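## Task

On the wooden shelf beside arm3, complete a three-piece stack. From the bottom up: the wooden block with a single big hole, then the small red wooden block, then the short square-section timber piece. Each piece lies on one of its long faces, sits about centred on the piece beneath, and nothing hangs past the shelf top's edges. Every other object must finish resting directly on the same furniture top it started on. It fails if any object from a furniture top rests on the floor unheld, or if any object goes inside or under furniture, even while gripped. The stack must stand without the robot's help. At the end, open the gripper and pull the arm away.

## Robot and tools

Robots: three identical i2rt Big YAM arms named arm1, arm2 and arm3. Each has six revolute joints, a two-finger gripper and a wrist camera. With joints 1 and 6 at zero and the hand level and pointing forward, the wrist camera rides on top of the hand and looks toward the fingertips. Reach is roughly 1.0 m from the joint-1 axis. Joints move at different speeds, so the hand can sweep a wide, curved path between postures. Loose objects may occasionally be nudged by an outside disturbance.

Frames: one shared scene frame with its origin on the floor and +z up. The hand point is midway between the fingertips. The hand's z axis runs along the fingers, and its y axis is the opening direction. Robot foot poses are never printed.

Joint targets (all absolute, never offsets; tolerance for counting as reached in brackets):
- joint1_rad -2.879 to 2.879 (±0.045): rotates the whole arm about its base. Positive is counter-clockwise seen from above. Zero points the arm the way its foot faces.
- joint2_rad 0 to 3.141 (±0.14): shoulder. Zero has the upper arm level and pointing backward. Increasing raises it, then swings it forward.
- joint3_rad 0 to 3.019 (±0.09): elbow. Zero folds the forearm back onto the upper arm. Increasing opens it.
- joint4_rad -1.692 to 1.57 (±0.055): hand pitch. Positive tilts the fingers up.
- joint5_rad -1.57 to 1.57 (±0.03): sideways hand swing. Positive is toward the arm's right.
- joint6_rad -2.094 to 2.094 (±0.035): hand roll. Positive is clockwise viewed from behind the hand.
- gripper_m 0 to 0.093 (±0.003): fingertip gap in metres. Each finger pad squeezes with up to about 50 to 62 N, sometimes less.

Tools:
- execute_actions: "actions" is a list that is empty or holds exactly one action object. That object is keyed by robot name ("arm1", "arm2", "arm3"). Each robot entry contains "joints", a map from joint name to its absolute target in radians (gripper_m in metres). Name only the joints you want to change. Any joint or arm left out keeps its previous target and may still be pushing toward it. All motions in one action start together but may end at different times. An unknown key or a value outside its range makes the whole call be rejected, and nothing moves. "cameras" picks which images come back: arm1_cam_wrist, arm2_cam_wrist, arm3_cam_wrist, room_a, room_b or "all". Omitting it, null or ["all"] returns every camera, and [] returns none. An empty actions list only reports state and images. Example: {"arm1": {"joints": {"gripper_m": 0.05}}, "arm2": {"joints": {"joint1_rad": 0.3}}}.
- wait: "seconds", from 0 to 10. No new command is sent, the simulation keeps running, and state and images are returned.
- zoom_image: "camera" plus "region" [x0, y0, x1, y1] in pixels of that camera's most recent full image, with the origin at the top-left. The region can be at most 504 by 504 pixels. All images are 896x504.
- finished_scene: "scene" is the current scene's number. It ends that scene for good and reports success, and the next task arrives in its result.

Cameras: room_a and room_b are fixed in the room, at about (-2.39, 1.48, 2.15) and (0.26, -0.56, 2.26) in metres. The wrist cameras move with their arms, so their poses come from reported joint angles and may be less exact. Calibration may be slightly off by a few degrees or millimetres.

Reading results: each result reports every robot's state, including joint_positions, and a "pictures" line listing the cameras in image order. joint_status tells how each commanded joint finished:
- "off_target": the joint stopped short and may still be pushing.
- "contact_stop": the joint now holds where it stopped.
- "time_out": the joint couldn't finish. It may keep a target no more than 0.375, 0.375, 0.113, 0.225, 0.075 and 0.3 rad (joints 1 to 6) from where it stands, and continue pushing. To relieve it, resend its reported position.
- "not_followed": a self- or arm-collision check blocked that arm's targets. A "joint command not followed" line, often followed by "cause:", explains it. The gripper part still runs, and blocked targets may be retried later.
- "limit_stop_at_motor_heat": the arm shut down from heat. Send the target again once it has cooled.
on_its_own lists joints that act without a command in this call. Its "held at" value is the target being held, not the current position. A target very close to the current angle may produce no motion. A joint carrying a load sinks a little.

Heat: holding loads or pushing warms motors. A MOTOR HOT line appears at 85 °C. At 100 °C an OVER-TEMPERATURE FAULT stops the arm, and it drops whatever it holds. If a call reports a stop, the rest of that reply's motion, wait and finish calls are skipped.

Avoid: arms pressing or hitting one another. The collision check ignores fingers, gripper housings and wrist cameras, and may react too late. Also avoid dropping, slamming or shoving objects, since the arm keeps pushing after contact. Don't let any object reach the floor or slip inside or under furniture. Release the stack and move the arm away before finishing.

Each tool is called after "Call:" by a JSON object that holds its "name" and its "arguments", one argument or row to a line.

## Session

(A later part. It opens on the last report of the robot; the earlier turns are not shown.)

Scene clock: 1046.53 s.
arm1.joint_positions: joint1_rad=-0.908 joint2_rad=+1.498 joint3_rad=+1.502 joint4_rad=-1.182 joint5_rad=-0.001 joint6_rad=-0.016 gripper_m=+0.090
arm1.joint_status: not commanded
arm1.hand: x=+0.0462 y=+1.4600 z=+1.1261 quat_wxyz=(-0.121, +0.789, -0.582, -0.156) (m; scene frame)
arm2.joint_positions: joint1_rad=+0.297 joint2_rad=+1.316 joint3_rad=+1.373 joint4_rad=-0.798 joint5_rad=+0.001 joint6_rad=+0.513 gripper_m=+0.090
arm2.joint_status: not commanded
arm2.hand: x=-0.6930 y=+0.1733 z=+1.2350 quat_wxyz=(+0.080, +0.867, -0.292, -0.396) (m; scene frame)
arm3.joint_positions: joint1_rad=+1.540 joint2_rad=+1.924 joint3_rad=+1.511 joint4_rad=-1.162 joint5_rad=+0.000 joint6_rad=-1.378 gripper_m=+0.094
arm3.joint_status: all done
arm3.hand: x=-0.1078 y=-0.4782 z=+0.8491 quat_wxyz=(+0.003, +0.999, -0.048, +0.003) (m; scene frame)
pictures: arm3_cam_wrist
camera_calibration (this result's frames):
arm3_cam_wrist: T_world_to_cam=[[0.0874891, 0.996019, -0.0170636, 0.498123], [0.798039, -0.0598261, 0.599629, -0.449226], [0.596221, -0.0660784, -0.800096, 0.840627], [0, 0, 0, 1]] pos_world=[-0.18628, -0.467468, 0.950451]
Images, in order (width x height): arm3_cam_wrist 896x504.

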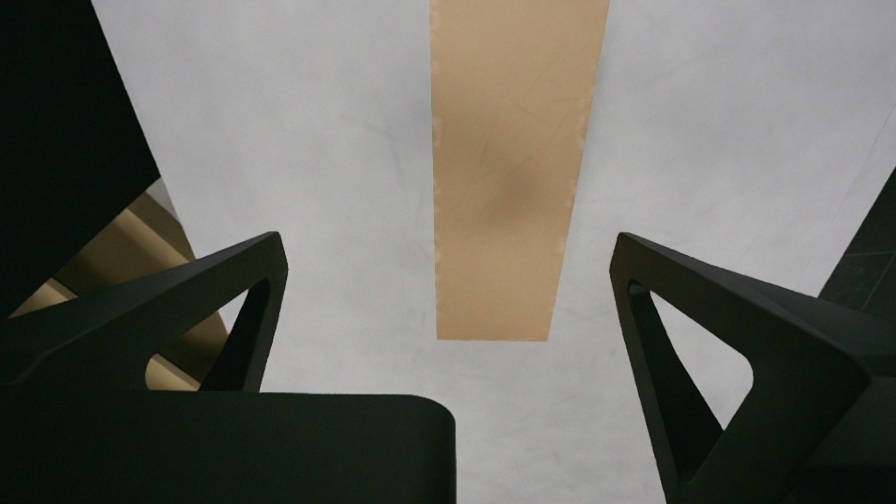

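Call:
{"name": "execute_actions", "arguments": {
  "actions": [
    {"arm3":{"joints":{"joint2_rad":2.01,"joint4_rad":-1.045}}}
  ],
  "cameras": ["arm3_cam_wrist"]
}}

Scene clock: 1057.00 s.
arm1.joint_positions: joint1_rad=-0.908 joint2_rad=+1.498 joint3_rad=+1.502 joint4_rad=-1.182 joint5_rad=-0.001 joint6_rad=-0.016 gripper_m=+0.090
arm1.joint_status: not commanded
arm1.hand: x=+0.0462 y=+1.4600 z=+1.1261 quat_wxyz=(-0.121, +0.789, -0.582, -0.156) (m; scene frame)
arm2.joint_positions: joint1_rad=+0.297 joint2_rad=+1.316 joint3_rad=+1.373 joint4_rad=-0.798 joint5_rad=+0.001 joint6_rad=+0.513 gripper_m=+0.090
arm2.joint_status: not commanded
arm2.hand: x=-0.6930 y=+0.1733 z=+1.2350 quat_wxyz=(+0.080, +0.867, -0.292, -0.396) (m; scene frame)
arm3.joint_positions: joint1_rad=+1.540 joint2_rad=+2.030 joint3_rad=+1.521 joint4_rad=-1.059 joint5_rad=+0.000 joint6_rad=-1.379 gripper_m=+0.094
arm3.joint_status: all done
arm3.hand: x=-0.1093 y=-0.4591 z=+0.7937 quat_wxyz=(+0.000, +0.999, -0.048, +0.002) (m; scene frame)
pictures: arm3_cam_wrist
camera_calibration (this result's frames):
arm3_cam_wrist: T_world_to_cam=[[0.087068, 0.996145, -0.0106894, 0.473244], [0.798435, -0.0633623, 0.598737, -0.414501], [0.595752, -0.0606656, -0.800874, 0.801537], [0, 0, 0, 1]] pos_world=[-0.187769, -0.449057, 0.895166]
Images, in order (width x height): arm3_cam_wrist 896x504.

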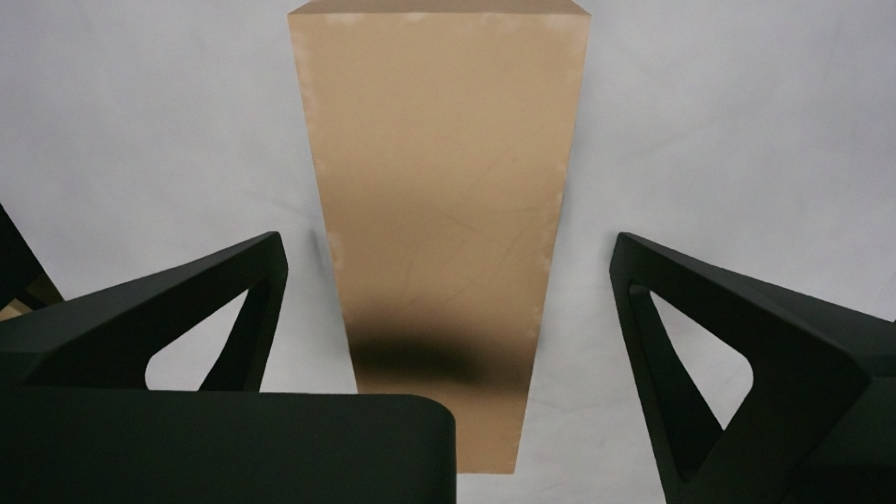

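Call:
{"name": "execute_actions", "arguments": {
  "actions": [
    {"arm3":{"joints":{"gripper_m":0.036}}}
  ],
  "cameras": ["arm3_cam_wrist"]
}}

Scene clock: 1068.97 s.
arm1.joint_positions: joint1_rad=-0.908 joint2_rad=+1.498 joint3_rad=+1.502 joint4_rad=-1.182 joint5_rad=-0.001 joint6_rad=-0.016 gripper_m=+0.090
arm1.joint_status: not commanded
arm1.hand: x=+0.0462 y=+1.4600 z=+1.1261 quat_wxyz=(-0.121, +0.789, -0.582, -0.156) (m; scene frame)
arm2.joint_positions: joint1_rad=+0.297 joint2_rad=+1.316 joint3_rad=+1.373 joint4_rad=-0.798 joint5_rad=+0.001 joint6_rad=+0.513 gripper_m=+0.090
arm2.joint_status: not commanded
arm2.hand: x=-0.6930 y=+0.1733 z=+1.2350 quat_wxyz=(+0.080, +0.867, -0.292, -0.396) (m; scene frame)
arm3.joint_positions: joint1_rad=+1.540 joint2_rad=+2.030 joint3_rad=+1.521 joint4_rad=-1.059 joint5_rad=+0.000 joint6_rad=-1.379 gripper_m=+0.045
arm3.joint_status: gripper_m off_target (ended at +0.045, target +0.036)
arm3.hand: x=-0.1093 y=-0.4589 z=+0.7937 quat_wxyz=(-0.001, +0.999, -0.048, +0.002) (m; scene frame)
pictures: arm3_cam_wrist
camera_calibration (this result's frames):
arm3_cam_wrist: T_world_to_cam=[[0.0866834, 0.996186, -0.00994093, 0.472442], [0.798503, -0.0635083, 0.598631, -0.41445], [0.595717, -0.0598293, -0.800963, 0.802009], [0, 0, 0, 1]] pos_world=[-0.187784, -0.448978, 0.895179]
Images, in order (width x height): arm3_cam_wrist 896x504.

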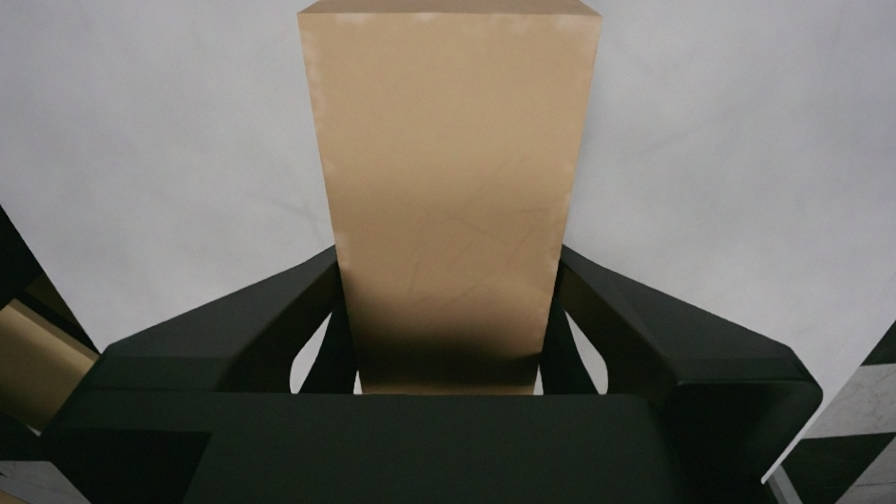

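Call:
{"name": "execute_actions", "arguments": {
  "actions": [
    {"arm3":{"joints":{"joint2_rad":1.75}}}
  ],
  "cameras": ["arm3_cam_wrist"]
}}

Call:
{"name": "execute_actions", "arguments": {
  "actions": [
    {"arm3":{"joints":{"joint1_rad":-0.825,"joint3_rad":1.40,"joint4_rad":-1.17,"joint6_rad":0.08}}}
  ],
  "cameras": ["arm3_cam_wrist","room_b"]
}}

Scene clock: 1110.47 s.
arm1.joint_positions: joint1_rad=-0.908 joint2_rad=+1.498 joint3_rad=+1.502 joint4_rad=-1.182 joint5_rad=-0.001 joint6_rad=-0.016 gripper_m=+0.090
arm1.joint_status: not commanded
arm1.hand: x=+0.0462 y=+1.4600 z=+1.1261 quat_wxyz=(-0.121, +0.789, -0.582, -0.156) (m; scene frame)
arm2.joint_positions: joint1_rad=+0.297 joint2_rad=+1.316 joint3_rad=+1.373 joint4_rad=-0.798 joint5_rad=+0.001 joint6_rad=+0.513 gripper_m=+0.090
arm2.joint_status: not commanded
arm2.hand: x=-0.6930 y=+0.1733 z=+1.2350 quat_wxyz=(+0.080, +0.867, -0.292, -0.396) (m; scene frame)
arm3.joint_positions: joint1_rad=+1.540 joint2_rad=+1.768 joint3_rad=+1.528 joint4_rad=-1.059 joint5_rad=+0.000 joint6_rad=-1.379 gripper_m=+0.045
arm3.joint_status: all done
arm3.hand: x=-0.1116 y=-0.4437 z=+0.9470 quat_wxyz=(-0.134, +0.990, -0.047, -0.017) (m; scene frame)
pictures: arm3_cam_wrist
camera_calibration (this result's frames):
arm3_cam_wrist: T_world_to_cam=[[0.0884794, 0.963551, 0.252469, 0.19625], [0.813416, -0.216188, 0.540017, -0.514083], [0.574914, 0.157582, -0.802896, 1.02306], [0, 0, 0, 1]] pos_world=[-0.187371, -0.46145, 1.04947]
Images, in order (width x height): arm3_cam_wrist 896x504.

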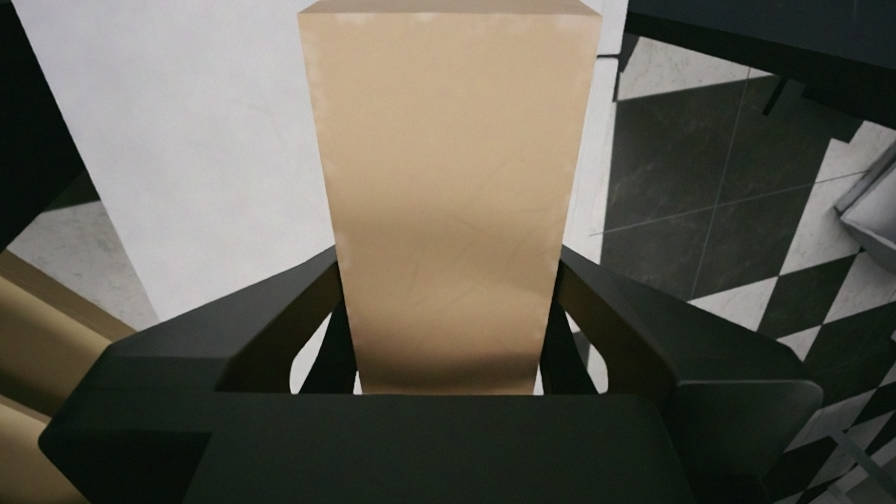

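Scene clock: 1112.70 s.
arm1.joint_positions: joint1_rad=-0.908 joint2_rad=+1.498 joint3_rad=+1.502 joint4_rad=-1.182 joint5_rad=-0.001 joint6_rad=-0.016 gripper_m=+0.090
arm1.joint_status: not commanded
arm1.hand: x=+0.0462 y=+1.4600 z=+1.1261 quat_wxyz=(-0.121, +0.789, -0.582, -0.156) (m; scene frame)
arm2.joint_positions: joint1_rad=+0.297 joint2_rad=+1.316 joint3_rad=+1.373 joint4_rad=-0.798 joint5_rad=+0.001 joint6_rad=+0.513 gripper_m=+0.090
arm2.joint_status: not commanded
arm2.hand: x=-0.6930 y=+0.1733 z=+1.2350 quat_wxyz=(+0.080, +0.867, -0.292, -0.396) (m; scene frame)
arm3.joint_positions: joint1_rad=-0.835 joint2_rad=+1.777 joint3_rad=+1.380 joint4_rad=-1.159 joint5_rad=+0.001 joint6_rad=+0.068 gripper_m=+0.045
arm3.joint_status: all done
arm3.hand: x=+0.3415 y=-1.3807 z=+0.8839 quat_wxyz=(-0.010, -0.378, -0.926, +0.003) (m; scene frame)
pictures: arm3_cam_wrist, room_b
camera_calibration (this result's frames):
arm3_cam_wrist: T_world_to_cam=[[-0.693591, -0.720235, -0.0139117, -0.747344], [-0.593045, 0.55993, 0.578598, 0.466682], [-0.408937, 0.409561, -0.815494, 1.55457], [0, 0, 0, 1]] pos_world=[0.394135, -1.43626, 0.987324]
Images, in order (width x height): arm3_cam_wrist 896x504, room_b 896x504.

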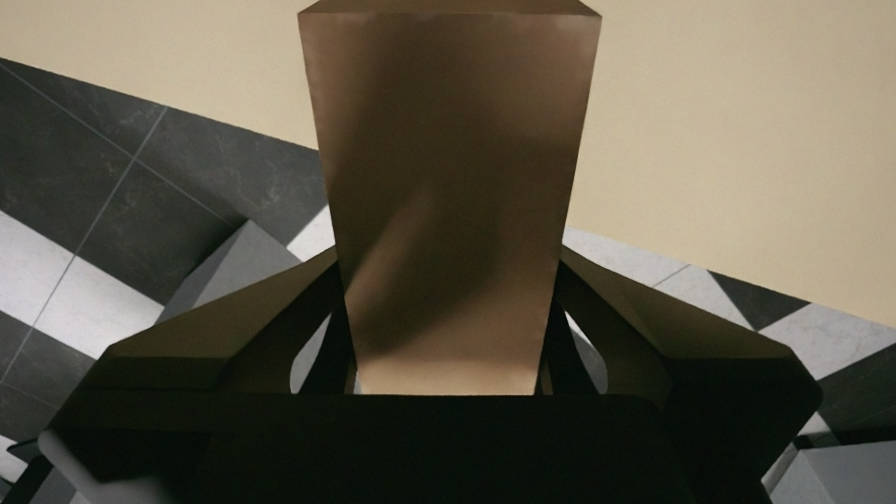

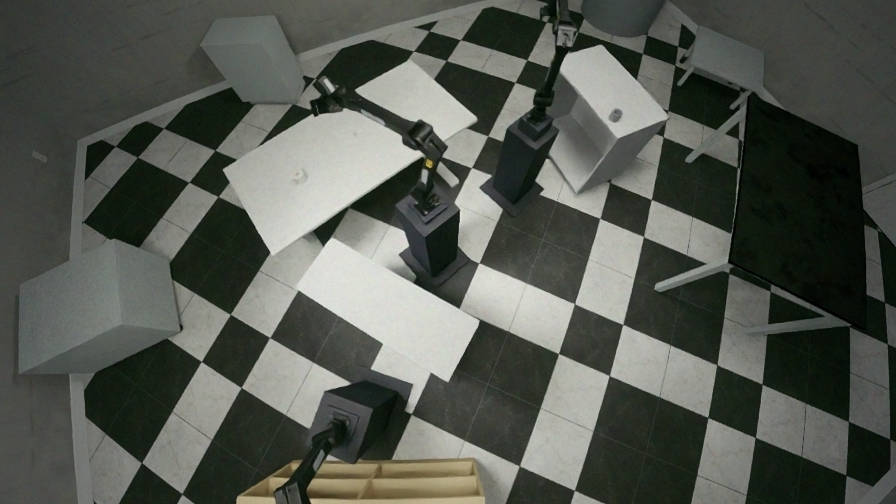

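Call:
{"name": "execute_actions", "arguments": {
  "actions": [
    {"arm3":{"joints":{"joint2_rad":1.93,"joint4_rad":-1.01}}}
  ],
  "cameras": ["arm3_cam_wrist","room_a","room_b"]
}}

Scene clock: 1122.23 s.
arm1.joint_positions: joint1_rad=-0.908 joint2_rad=+1.498 joint3_rad=+1.502 joint4_rad=-1.182 joint5_rad=-0.001 joint6_rad=-0.016 gripper_m=+0.090
arm1.joint_status: not commanded
arm1.hand: x=+0.0462 y=+1.4600 z=+1.1261 quat_wxyz=(-0.121, +0.789, -0.582, -0.156) (m; scene frame)
arm2.joint_positions: joint1_rad=+0.297 joint2_rad=+1.316 joint3_rad=+1.373 joint4_rad=-0.798 joint5_rad=+0.001 joint6_rad=+0.513 gripper_m=+0.090
arm2.joint_status: not commanded
arm2.hand: x=-0.6930 y=+0.1733 z=+1.2350 quat_wxyz=(+0.080, +0.867, -0.292, -0.396) (m; scene frame)
arm3.joint_positions: joint1_rad=-0.835 joint2_rad=+1.962 joint3_rad=+1.378 joint4_rad=-1.023 joint5_rad=+0.001 joint6_rad=+0.068 gripper_m=+0.045
arm3.joint_status: all done
arm3.hand: x=+0.3547 y=-1.3917 z=+0.7880 quat_wxyz=(+0.015, -0.379, -0.925, -0.006) (m; scene frame)
pictures: arm3_cam_wrist, room_a, room_b
camera_calibration (this result's frames):
arm3_cam_wrist: T_world_to_cam=[[-0.694273, -0.71963, -0.0108304, -0.748805], [-0.569094, 0.539704, 0.620364, 0.466617], [-0.440588, 0.436866, -0.784239, 1.51087], [0, 0, 0, 1]] pos_world=[0.411347, -1.45075, 0.887305]
Images, in order (width x height): arm3_cam_wrist 896x504, room_a 896x504, room_b 896x504.

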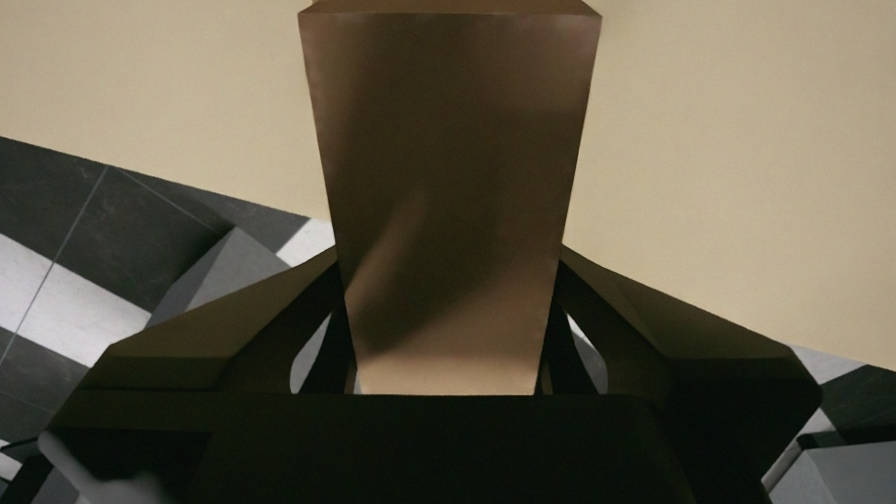

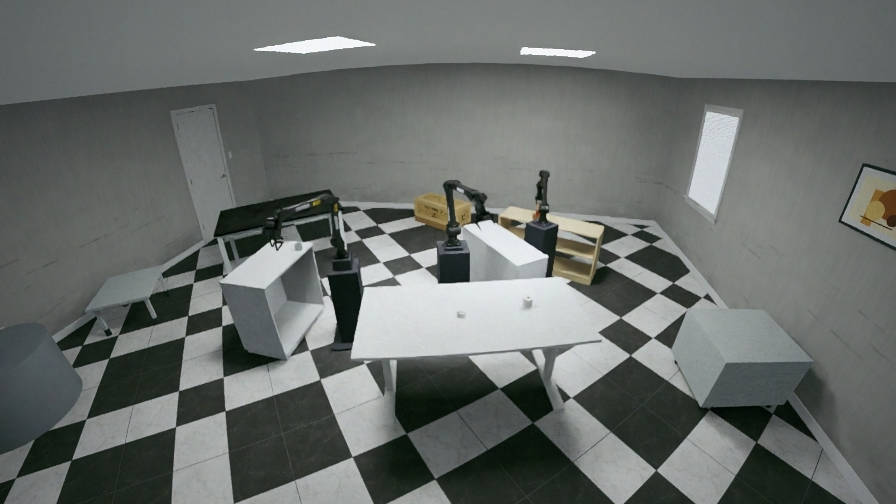

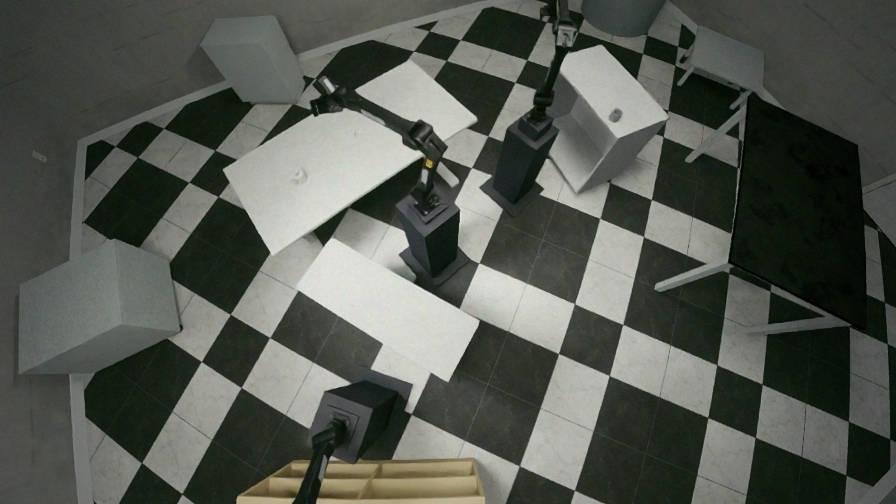

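Call:
{"name": "zoom_image", "arguments": {
  "camera": "room_a",
  "region": [500, 165, 580, 235]
}}

Call:
{"name": "zoom_image", "arguments": {
  "camera": "room_b",
  "region": [220, 400, 400, 504]
}}

Region (500, 165, 580, 235) of room_a's 896x504 image, scaled by 6.300, with more detail than that image has; it fills the top 441 rows of this view, and the rest is white.

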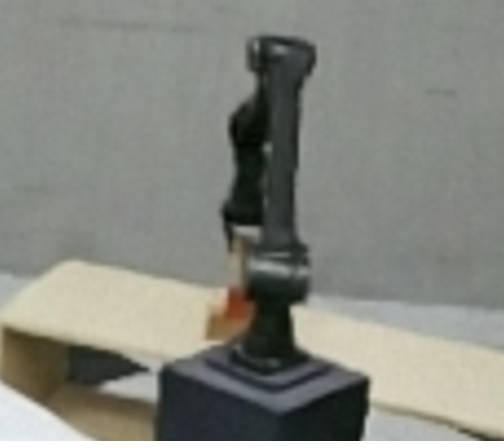

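Region (220, 400, 400, 504) of room_b's 896x504 image, scaled by 2.800, with more detail than that image has; it fills the top 291 rows of this view, and the rest is white.

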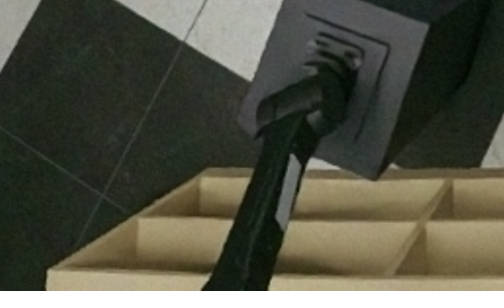

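Call:
{"name": "execute_actions", "arguments": {
  "actions": [
    {"arm3":{"joints":{"joint1_rad":-0.65}}}
  ],
  "cameras": ["arm3_cam_wrist"]
}}

Scene clock: 1139.17 s.
arm1.joint_positions: joint1_rad=-0.908 joint2_rad=+1.498 joint3_rad=+1.502 joint4_rad=-1.182 joint5_rad=-0.001 joint6_rad=-0.016 gripper_m=+0.090
arm1.joint_status: not commanded
arm1.hand: x=+0.0462 y=+1.4600 z=+1.1261 quat_wxyz=(-0.121, +0.789, -0.582, -0.156) (m; scene frame)
arm2.joint_positions: joint1_rad=+0.297 joint2_rad=+1.316 joint3_rad=+1.373 joint4_rad=-0.798 joint5_rad=+0.001 joint6_rad=+0.513 gripper_m=+0.090
arm2.joint_status: not commanded
arm2.hand: x=-0.6930 y=+0.1733 z=+1.2350 quat_wxyz=(+0.080, +0.867, -0.292, -0.396) (m; scene frame)
arm3.joint_positions: joint1_rad=-0.645 joint2_rad=+1.962 joint3_rad=+1.378 joint4_rad=-1.023 joint5_rad=-0.001 joint6_rad=+0.070 gripper_m=+0.045
arm3.joint_status: all done
arm3.hand: x=+0.4136 y=-1.3081 z=+0.7882 quat_wxyz=(+0.015, -0.290, -0.957, -0.005) (m; scene frame)
pictures: arm3_cam_wrist
camera_calibration (this result's frames):
arm3_cam_wrist: T_world_to_cam=[[-0.547222, -0.8369, -0.0121252, -0.860873], [-0.660662, 0.423, 0.620159, 0.340302], [-0.513882, 0.347375, -0.784383, 1.41382], [0, 0, 0, 1]] pos_world=[0.480275, -1.35554, 0.8875]
Images, in order (width x height): arm3_cam_wrist 896x504.

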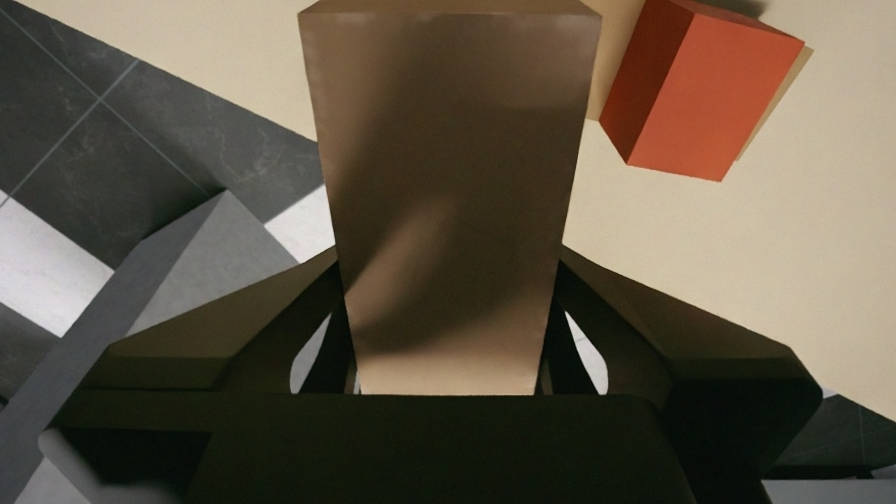

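Call:
{"name": "zoom_image", "arguments": {
  "camera": "arm3_cam_wrist",
  "region": [580, 0, 840, 200]
}}

Region (580, 0, 840, 200) of arm3_cam_wrist's 896x504 image, scaled by 1.938, with more detail than that image has; it fills the top 388 rows of this view, and the rest is white.

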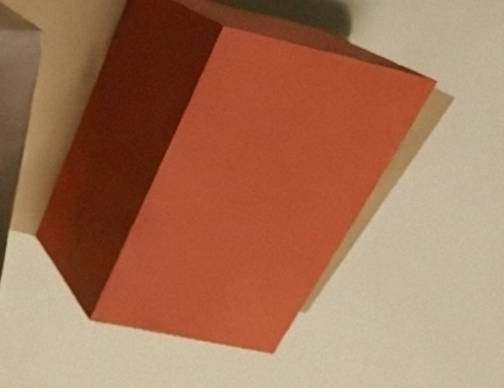

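Call:
{"name": "execute_actions", "arguments": {
  "actions": [
    {"arm3":{"joints":{"joint1_rad":-0.833,"joint6_rad":0.05}}}
  ],
  "cameras": ["arm3_cam_wrist"]
}}

Scene clock: 1171.57 s.
arm1.joint_positions: joint1_rad=-0.908 joint2_rad=+1.498 joint3_rad=+1.502 joint4_rad=-1.182 joint5_rad=-0.001 joint6_rad=-0.016 gripper_m=+0.090
arm1.joint_status: not commanded
arm1.hand: x=+0.0462 y=+1.4600 z=+1.1261 quat_wxyz=(-0.121, +0.789, -0.582, -0.156) (m; scene frame)
arm2.joint_positions: joint1_rad=+0.297 joint2_rad=+1.316 joint3_rad=+1.373 joint4_rad=-0.798 joint5_rad=+0.001 joint6_rad=+0.513 gripper_m=+0.090
arm2.joint_status: not commanded
arm2.hand: x=-0.6930 y=+0.1733 z=+1.2350 quat_wxyz=(+0.080, +0.867, -0.292, -0.396) (m; scene frame)
arm3.joint_positions: joint1_rad=-0.838 joint2_rad=+1.962 joint3_rad=+1.378 joint4_rad=-1.023 joint5_rad=+0.001 joint6_rad=+0.061 gripper_m=+0.045
arm3.joint_status: all done
arm3.hand: x=+0.3536 y=-1.3930 z=+0.7880 quat_wxyz=(+0.015, -0.377, -0.926, -0.006) (m; scene frame)
pictures: arm3_cam_wrist
camera_calibration (this result's frames):
arm3_cam_wrist: T_world_to_cam=[[-0.691242, -0.722544, -0.0106967, -0.755747], [-0.571305, 0.53737, 0.620358, 0.464219], [-0.442488, 0.434929, -0.784246, 1.50893], [0, 0, 0, 1]] pos_world=[0.410488, -1.45179, 0.887302]
Images, in order (width x height): arm3_cam_wrist 896x504.

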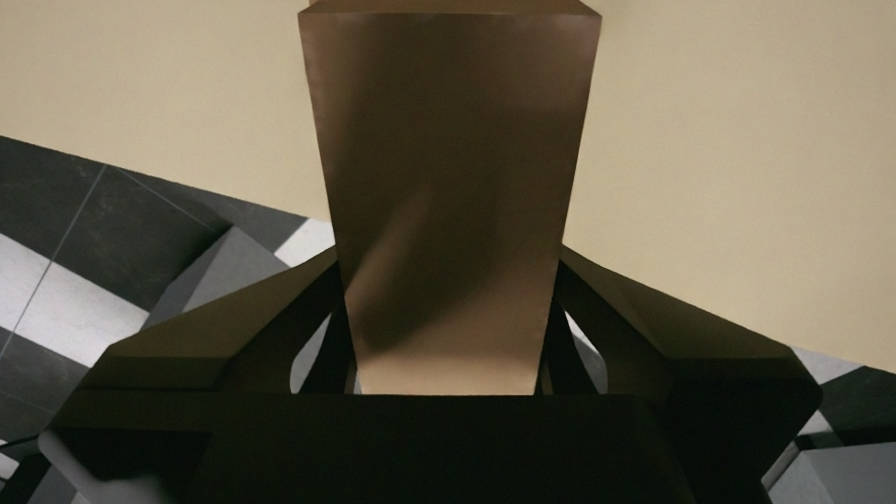

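Call:
{"name": "execute_actions", "arguments": {
  "actions": [
    {"arm3":{"joints":{"joint2_rad":2.03,"joint4_rad":-0.89}}}
  ],
  "cameras": ["arm3_cam_wrist","room_a"]
}}

Scene clock: 1176.53 s.
arm1.joint_positions: joint1_rad=-0.908 joint2_rad=+1.498 joint3_rad=+1.502 joint4_rad=-1.182 joint5_rad=-0.001 joint6_rad=-0.016 gripper_m=+0.090
arm1.joint_status: not commanded
arm1.hand: x=+0.0462 y=+1.4600 z=+1.1261 quat_wxyz=(-0.121, +0.789, -0.582, -0.156) (m; scene frame)
arm2.joint_positions: joint1_rad=+0.297 joint2_rad=+1.316 joint3_rad=+1.373 joint4_rad=-0.798 joint5_rad=+0.001 joint6_rad=+0.513 gripper_m=+0.090
arm2.joint_status: not commanded
arm2.hand: x=-0.6930 y=+0.1733 z=+1.2350 quat_wxyz=(+0.080, +0.867, -0.292, -0.396) (m; scene frame)
arm3.joint_positions: joint1_rad=-0.838 joint2_rad=+2.056 joint3_rad=+1.378 joint4_rad=-0.904 joint5_rad=+0.001 joint6_rad=+0.061 gripper_m=+0.045
arm3.joint_status: all done
arm3.hand: x=+0.3648 y=-1.4026 z=+0.7383 quat_wxyz=(+0.003, -0.377, -0.926, -0.001) (m; scene frame)
pictures: arm3_cam_wrist, room_a
camera_calibration (this result's frames):
arm3_cam_wrist: T_world_to_cam=[[-0.691063, -0.722694, -0.0120258, -0.75469], [-0.583091, 0.547584, 0.600131, 0.54018], [-0.427126, 0.42174, -0.799812, 1.46653], [0, 0, 0, 1]] pos_world=[0.419828, -1.4597, 0.839692]
Images, in order (width x height): arm3_cam_wrist 896x504, room_a 896x504.

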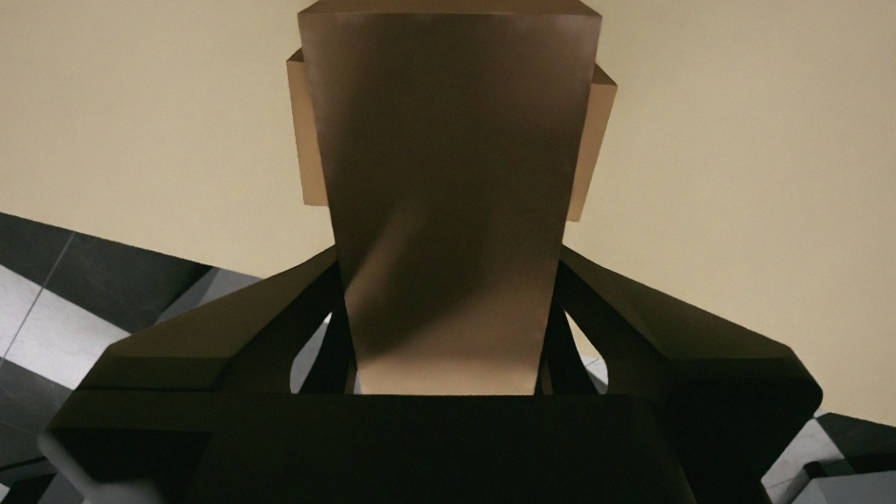

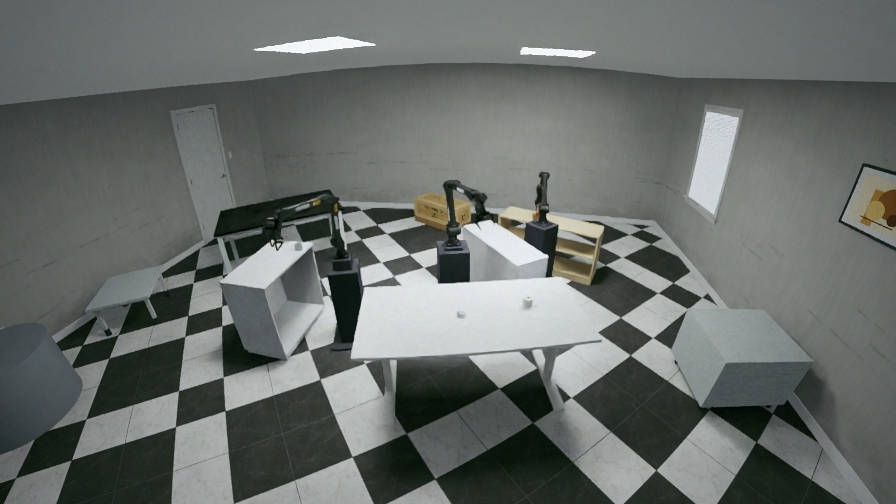

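Call:
{"name": "execute_actions", "arguments": {
  "actions": [
    {"arm3":{"joints":{"joint2_rad":2.075,"joint4_rad":-0.87}}}
  ],
  "cameras": ["arm3_cam_wrist"]
}}

Scene clock: 1194.80 s.
arm1.joint_positions: joint1_rad=-0.908 joint2_rad=+1.498 joint3_rad=+1.502 joint4_rad=-1.182 joint5_rad=-0.001 joint6_rad=-0.016 gripper_m=+0.090
arm1.joint_status: not commanded
arm1.hand: x=+0.0462 y=+1.4600 z=+1.1261 quat_wxyz=(-0.121, +0.789, -0.582, -0.156) (m; scene frame)
arm2.joint_positions: joint1_rad=+0.297 joint2_rad=+1.316 joint3_rad=+1.373 joint4_rad=-0.798 joint5_rad=+0.001 joint6_rad=+0.513 gripper_m=+0.090
arm2.joint_status: not commanded
arm2.hand: x=-0.6930 y=+0.1733 z=+1.2350 quat_wxyz=(+0.080, +0.867, -0.292, -0.396) (m; scene frame)
arm3.joint_positions: joint1_rad=-0.838 joint2_rad=+2.061 joint3_rad=+1.378 joint4_rad=-0.884 joint5_rad=-0.001 joint6_rad=+0.061 gripper_m=+0.045
arm3.joint_status: all done
arm3.hand: x=+0.3681 y=-1.4049 z=+0.7355 quat_wxyz=(-0.004, -0.376, -0.926, +0.000) (m; scene frame)
pictures: arm3_cam_wrist
camera_calibration (this result's frames):
arm3_cam_wrist: T_world_to_cam=[[-0.690643, -0.723047, -0.0146979, -0.752867], [-0.590721, 0.55229, 0.588239, 0.563247], [-0.417206, 0.414945, -0.808554, 1.45986], [0, 0, 0, 1]] pos_world=[0.421824, -1.4612, 0.83799]
Images, in order (width x height): arm3_cam_wrist 896x504.

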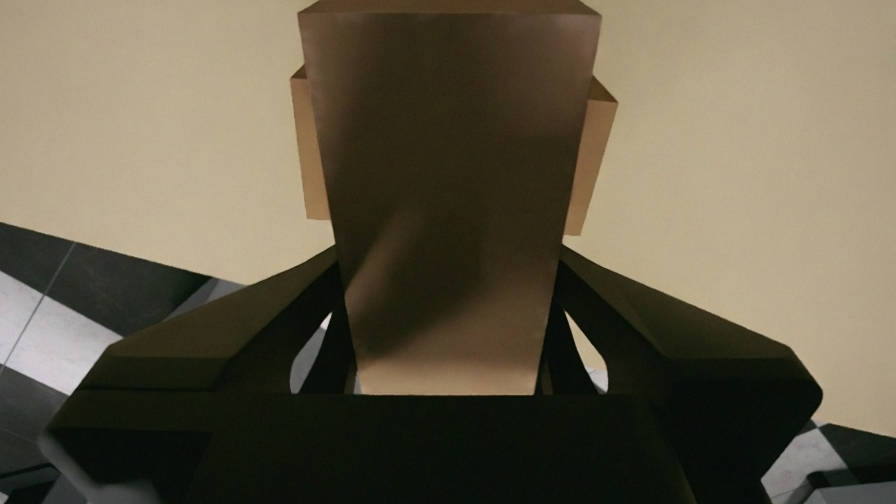

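Call:
{"name": "execute_actions", "arguments": {
  "actions": [
    {"arm3":{"joints":{"joint2_rad":2.09,"joint4_rad":-0.862}}}
  ],
  "cameras": ["arm3_cam_wrist"]
}}

Scene clock: 1199.50 s.
arm1.joint_positions: joint1_rad=-0.908 joint2_rad=+1.498 joint3_rad=+1.502 joint4_rad=-1.182 joint5_rad=-0.001 joint6_rad=-0.016 gripper_m=+0.090
arm1.joint_status: not commanded
arm1.hand: x=+0.0462 y=+1.4600 z=+1.1261 quat_wxyz=(-0.121, +0.789, -0.582, -0.156) (m; scene frame)
arm2.joint_positions: joint1_rad=+0.297 joint2_rad=+1.316 joint3_rad=+1.373 joint4_rad=-0.798 joint5_rad=+0.001 joint6_rad=+0.513 gripper_m=+0.090
arm2.joint_status: not commanded
arm2.hand: x=-0.6930 y=+0.1733 z=+1.2350 quat_wxyz=(+0.080, +0.867, -0.292, -0.396) (m; scene frame)
arm3.joint_positions: joint1_rad=-0.838 joint2_rad=+2.061 joint3_rad=+1.378 joint4_rad=-0.883 joint5_rad=-0.001 joint6_rad=+0.060 gripper_m=+0.045
arm3.joint_status: all done
arm3.hand: x=+0.3682 y=-1.4050 z=+0.7355 quat_wxyz=(-0.005, -0.376, -0.926, +0.000) (m; scene frame)
pictures: arm3_cam_wrist
camera_calibration (this result's frames):
arm3_cam_wrist: T_world_to_cam=[[-0.690363, -0.723313, -0.0147142, -0.753328], [-0.5911, 0.552213, 0.587929, 0.563582], [-0.417132, 0.414582, -0.808779, 1.45955], [0, 0, 0, 1]] pos_world=[0.421887, -1.46121, 0.838021]
Images, in order (width x height): arm3_cam_wrist 896x504.

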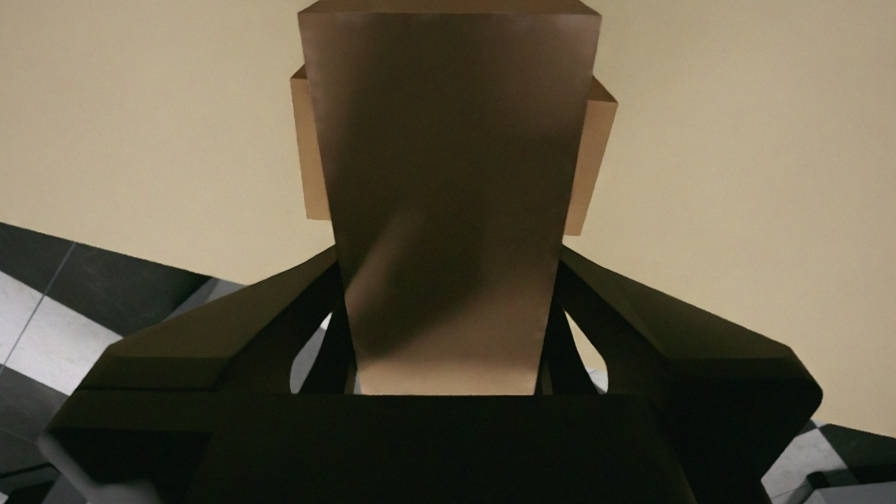

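Call:
{"name": "execute_actions", "arguments": {
  "actions": [
    {"arm3":{"joints":{"joint2_rad":2.102}}}
  ],
  "cameras": ["arm3_cam_wrist"]
}}

Scene clock: 1217.27 s.
arm1.joint_positions: joint1_rad=-0.908 joint2_rad=+1.498 joint3_rad=+1.502 joint4_rad=-1.182 joint5_rad=-0.001 joint6_rad=-0.016 gripper_m=+0.090
arm1.joint_status: not commanded
arm1.hand: x=+0.0462 y=+1.4600 z=+1.1261 quat_wxyz=(-0.121, +0.789, -0.582, -0.156) (m; scene frame)
arm2.joint_positions: joint1_rad=+0.297 joint2_rad=+1.316 joint3_rad=+1.373 joint4_rad=-0.798 joint5_rad=+0.001 joint6_rad=+0.513 gripper_m=+0.090
arm2.joint_status: not commanded
arm2.hand: x=-0.6930 y=+0.1733 z=+1.2350 quat_wxyz=(+0.080, +0.867, -0.292, -0.396) (m; scene frame)
arm3.joint_positions: joint1_rad=-0.838 joint2_rad=+2.062 joint3_rad=+1.378 joint4_rad=-0.883 joint5_rad=-0.001 joint6_rad=+0.060 gripper_m=+0.045
arm3.joint_status: all done
arm3.hand: x=+0.3681 y=-1.4049 z=+0.7351 quat_wxyz=(-0.004, -0.376, -0.926, +0.000) (m; scene frame)
pictures: arm3_cam_wrist
camera_calibration (this result's frames):
arm3_cam_wrist: T_world_to_cam=[[-0.690371, -0.723307, -0.0146754, -0.753357], [-0.590761, 0.551919, 0.588546, 0.562718], [-0.4176, 0.414984, -0.808331, 1.45954], [0, 0, 0, 1]] pos_world=[0.421841, -1.46117, 0.837553]
Images, in order (width x height): arm3_cam_wrist 896x504.

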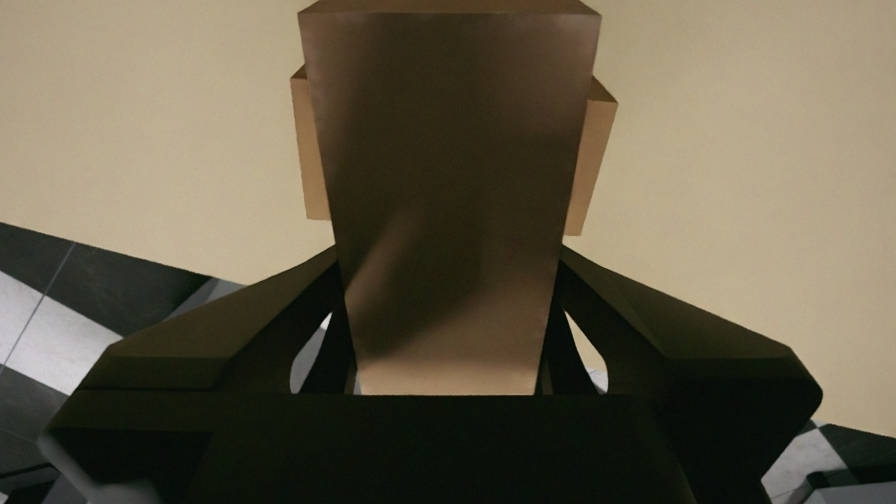

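Call:
{"name": "execute_actions", "arguments": {
  "actions": [
    {"arm3":{"joints":{"joint2_rad":2.055,"joint4_rad":-0.883,"gripper_m":0.09}}}
  ],
  "cameras": ["arm3_cam_wrist"]
}}

Scene clock: 1224.57 s.
arm1.joint_positions: joint1_rad=-0.908 joint2_rad=+1.498 joint3_rad=+1.502 joint4_rad=-1.182 joint5_rad=-0.001 joint6_rad=-0.016 gripper_m=+0.090
arm1.joint_status: not commanded
arm1.hand: x=+0.0462 y=+1.4600 z=+1.1261 quat_wxyz=(-0.121, +0.789, -0.582, -0.156) (m; scene frame)
arm2.joint_positions: joint1_rad=+0.297 joint2_rad=+1.316 joint3_rad=+1.373 joint4_rad=-0.798 joint5_rad=+0.001 joint6_rad=+0.513 gripper_m=+0.090
arm2.joint_status: not commanded
arm2.hand: x=-0.6930 y=+0.1733 z=+1.2350 quat_wxyz=(+0.080, +0.867, -0.292, -0.396) (m; scene frame)
arm3.joint_positions: joint1_rad=-0.838 joint2_rad=+2.065 joint3_rad=+1.378 joint4_rad=-0.883 joint5_rad=-0.001 joint6_rad=+0.060 gripper_m=+0.090
arm3.joint_status: all done
arm3.hand: x=+0.3677 y=-1.4046 z=+0.7336 quat_wxyz=(-0.003, -0.376, -0.926, +0.000) (m; scene frame)
pictures: arm3_cam_wrist
camera_calibration (this result's frames):
arm3_cam_wrist: T_world_to_cam=[[-0.690396, -0.723286, -0.0145392, -0.753461], [-0.589572, 0.550888, 0.590701, 0.559698], [-0.419236, 0.416389, -0.80676, 1.45952], [0, 0, 0, 1]] pos_world=[0.42168, -1.46103, 0.835915]
Images, in order (width x height): arm3_cam_wrist 896x504.

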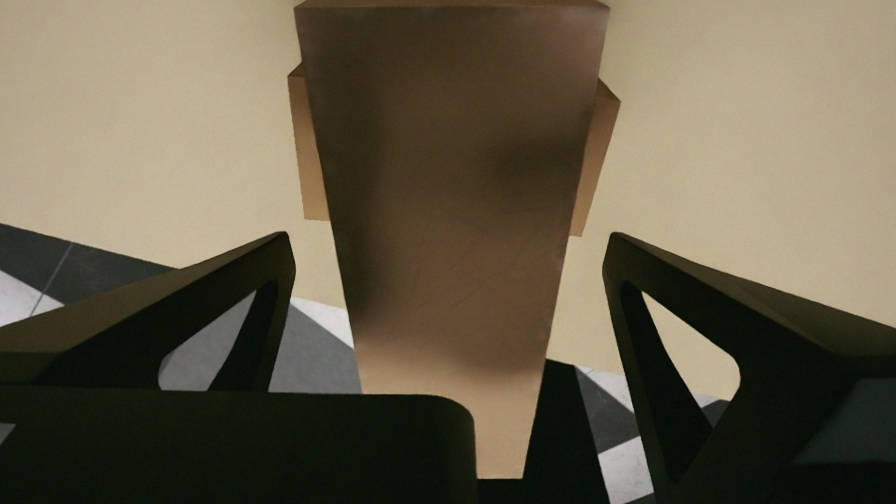

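Call:
{"name": "execute_actions", "arguments": {
  "actions": [
    {"arm3":{"joints":{"joint2_rad":1.7}}}
  ],
  "cameras": ["arm3_cam_wrist","room_a"]
}}

Scene clock: 1230.83 s.
arm1.joint_positions: joint1_rad=-0.908 joint2_rad=+1.498 joint3_rad=+1.502 joint4_rad=-1.182 joint5_rad=-0.001 joint6_rad=-0.016 gripper_m=+0.090
arm1.joint_status: not commanded
arm1.hand: x=+0.0462 y=+1.4600 z=+1.1261 quat_wxyz=(-0.121, +0.789, -0.582, -0.156) (m; scene frame)
arm2.joint_positions: joint1_rad=+0.297 joint2_rad=+1.316 joint3_rad=+1.373 joint4_rad=-0.798 joint5_rad=+0.001 joint6_rad=+0.513 gripper_m=+0.090
arm2.joint_status: not commanded
arm2.hand: x=-0.6930 y=+0.1733 z=+1.2350 quat_wxyz=(+0.080, +0.867, -0.292, -0.396) (m; scene frame)
arm3.joint_positions: joint1_rad=-0.838 joint2_rad=+1.711 joint3_rad=+1.378 joint4_rad=-0.883 joint5_rad=-0.001 joint6_rad=+0.060 gripper_m=+0.090
arm3.joint_status: all done
arm3.hand: x=+0.3906 y=-1.4249 z=+0.9307 quat_wxyz=(-0.170, -0.370, -0.912, +0.056) (m; scene frame)
pictures: arm3_cam_wrist, room_a
camera_calibration (this result's frames):
arm3_cam_wrist: T_world_to_cam=[[-0.684744, -0.728105, -0.0314517, -0.742807], [-0.706356, 0.652429, 0.274587, 0.952548], [-0.179408, 0.210238, -0.961048, 1.39277], [0, 0, 0, 1]] pos_world=[0.414079, -1.45512, 1.05359]
Images, in order (width x height): arm3_cam_wrist 896x504, room_a 896x504.

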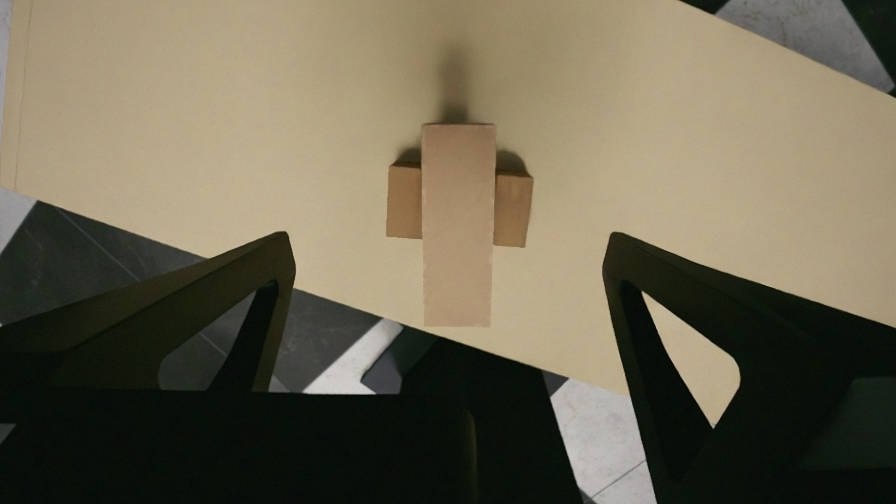

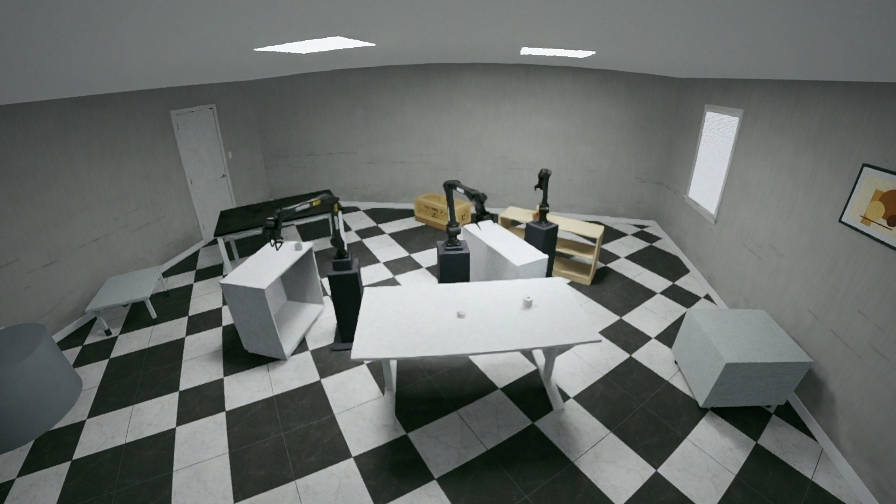

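Call:
{"name": "execute_actions", "arguments": {
  "actions": [
    {"arm3":{"joints":{"joint1_rad":-0.3,"joint2_rad":1.3}}}
  ],
  "cameras": ["arm3_cam_wrist","room_a","room_b"]
}}

Scene clock: 1245.00 s.
arm1.joint_positions: joint1_rad=-0.908 joint2_rad=+1.498 joint3_rad=+1.502 joint4_rad=-1.182 joint5_rad=-0.001 joint6_rad=-0.016 gripper_m=+0.090
arm1.joint_status: not commanded
arm1.hand: x=+0.0462 y=+1.4600 z=+1.1261 quat_wxyz=(-0.121, +0.789, -0.582, -0.156) (m; scene frame)
arm2.joint_positions: joint1_rad=+0.297 joint2_rad=+1.316 joint3_rad=+1.373 joint4_rad=-0.798 joint5_rad=+0.001 joint6_rad=+0.513 gripper_m=+0.090
arm2.joint_status: not commanded
arm2.hand: x=-0.6930 y=+0.1733 z=+1.2350 quat_wxyz=(+0.080, +0.867, -0.292, -0.396) (m; scene frame)
arm3.joint_positions: joint1_rad=-0.289 joint2_rad=+1.310 joint3_rad=+1.378 joint4_rad=-0.883 joint5_rad=-0.002 joint6_rad=+0.059 gripper_m=+0.090
arm3.joint_status: all done
arm3.hand: x=+0.4764 y=-1.1276 z=+1.1509 quat_wxyz=(-0.371, -0.102, -0.923, +0.018) (m; scene frame)
pictures: arm3_cam_wrist, room_a, room_b
camera_calibration (this result's frames):
arm3_cam_wrist: T_world_to_cam=[[-0.187187, -0.981357, -0.0435705, -0.969283], [-0.973844, 0.191204, -0.122756, 0.823308], [0.128798, 0.0194526, -0.99148, 1.23032], [0, 0, 0, 1]] pos_world=[0.461873, -1.13257, 1.27868]
Images, in order (width x height): arm3_cam_wrist 896x504, room_a 896x504, room_b 896x504.

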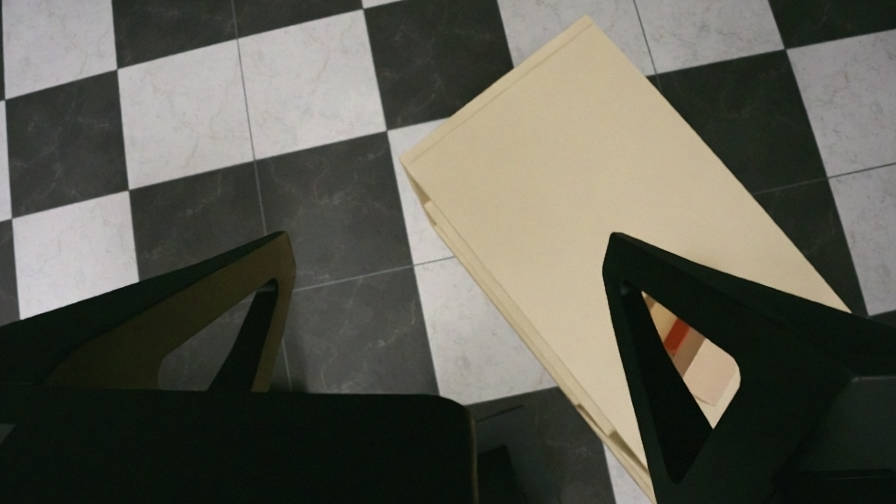

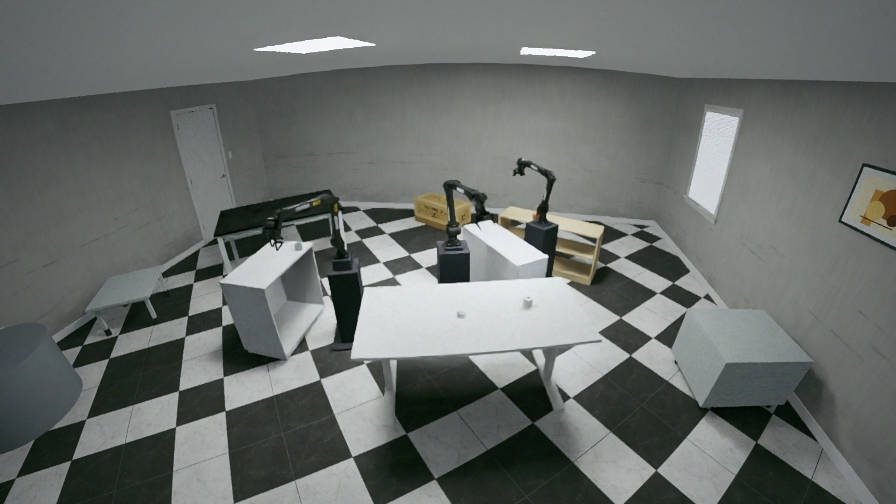

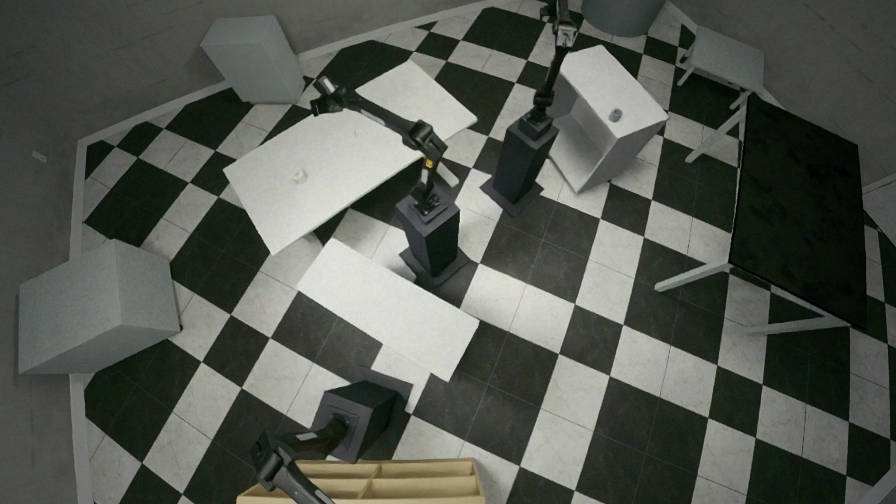

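Call:
{"name": "zoom_image", "arguments": {
  "camera": "room_a",
  "region": [505, 190, 575, 235]
}}

Region (505, 190, 575, 235) of room_a's 896x504 image, scaled by 7.200, with more detail than that image has; it fills the top 324 rows of this view, and the rest is white.

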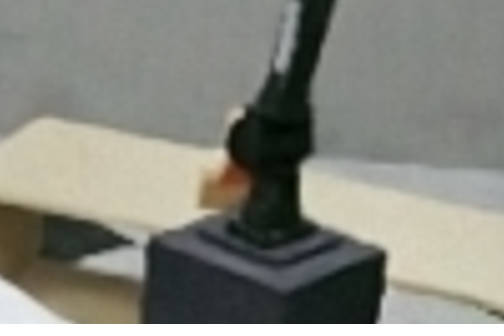

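Call:
{"name": "finished_scene", "arguments": {
  "scene": 1
}}

The scene is finished: the task was done.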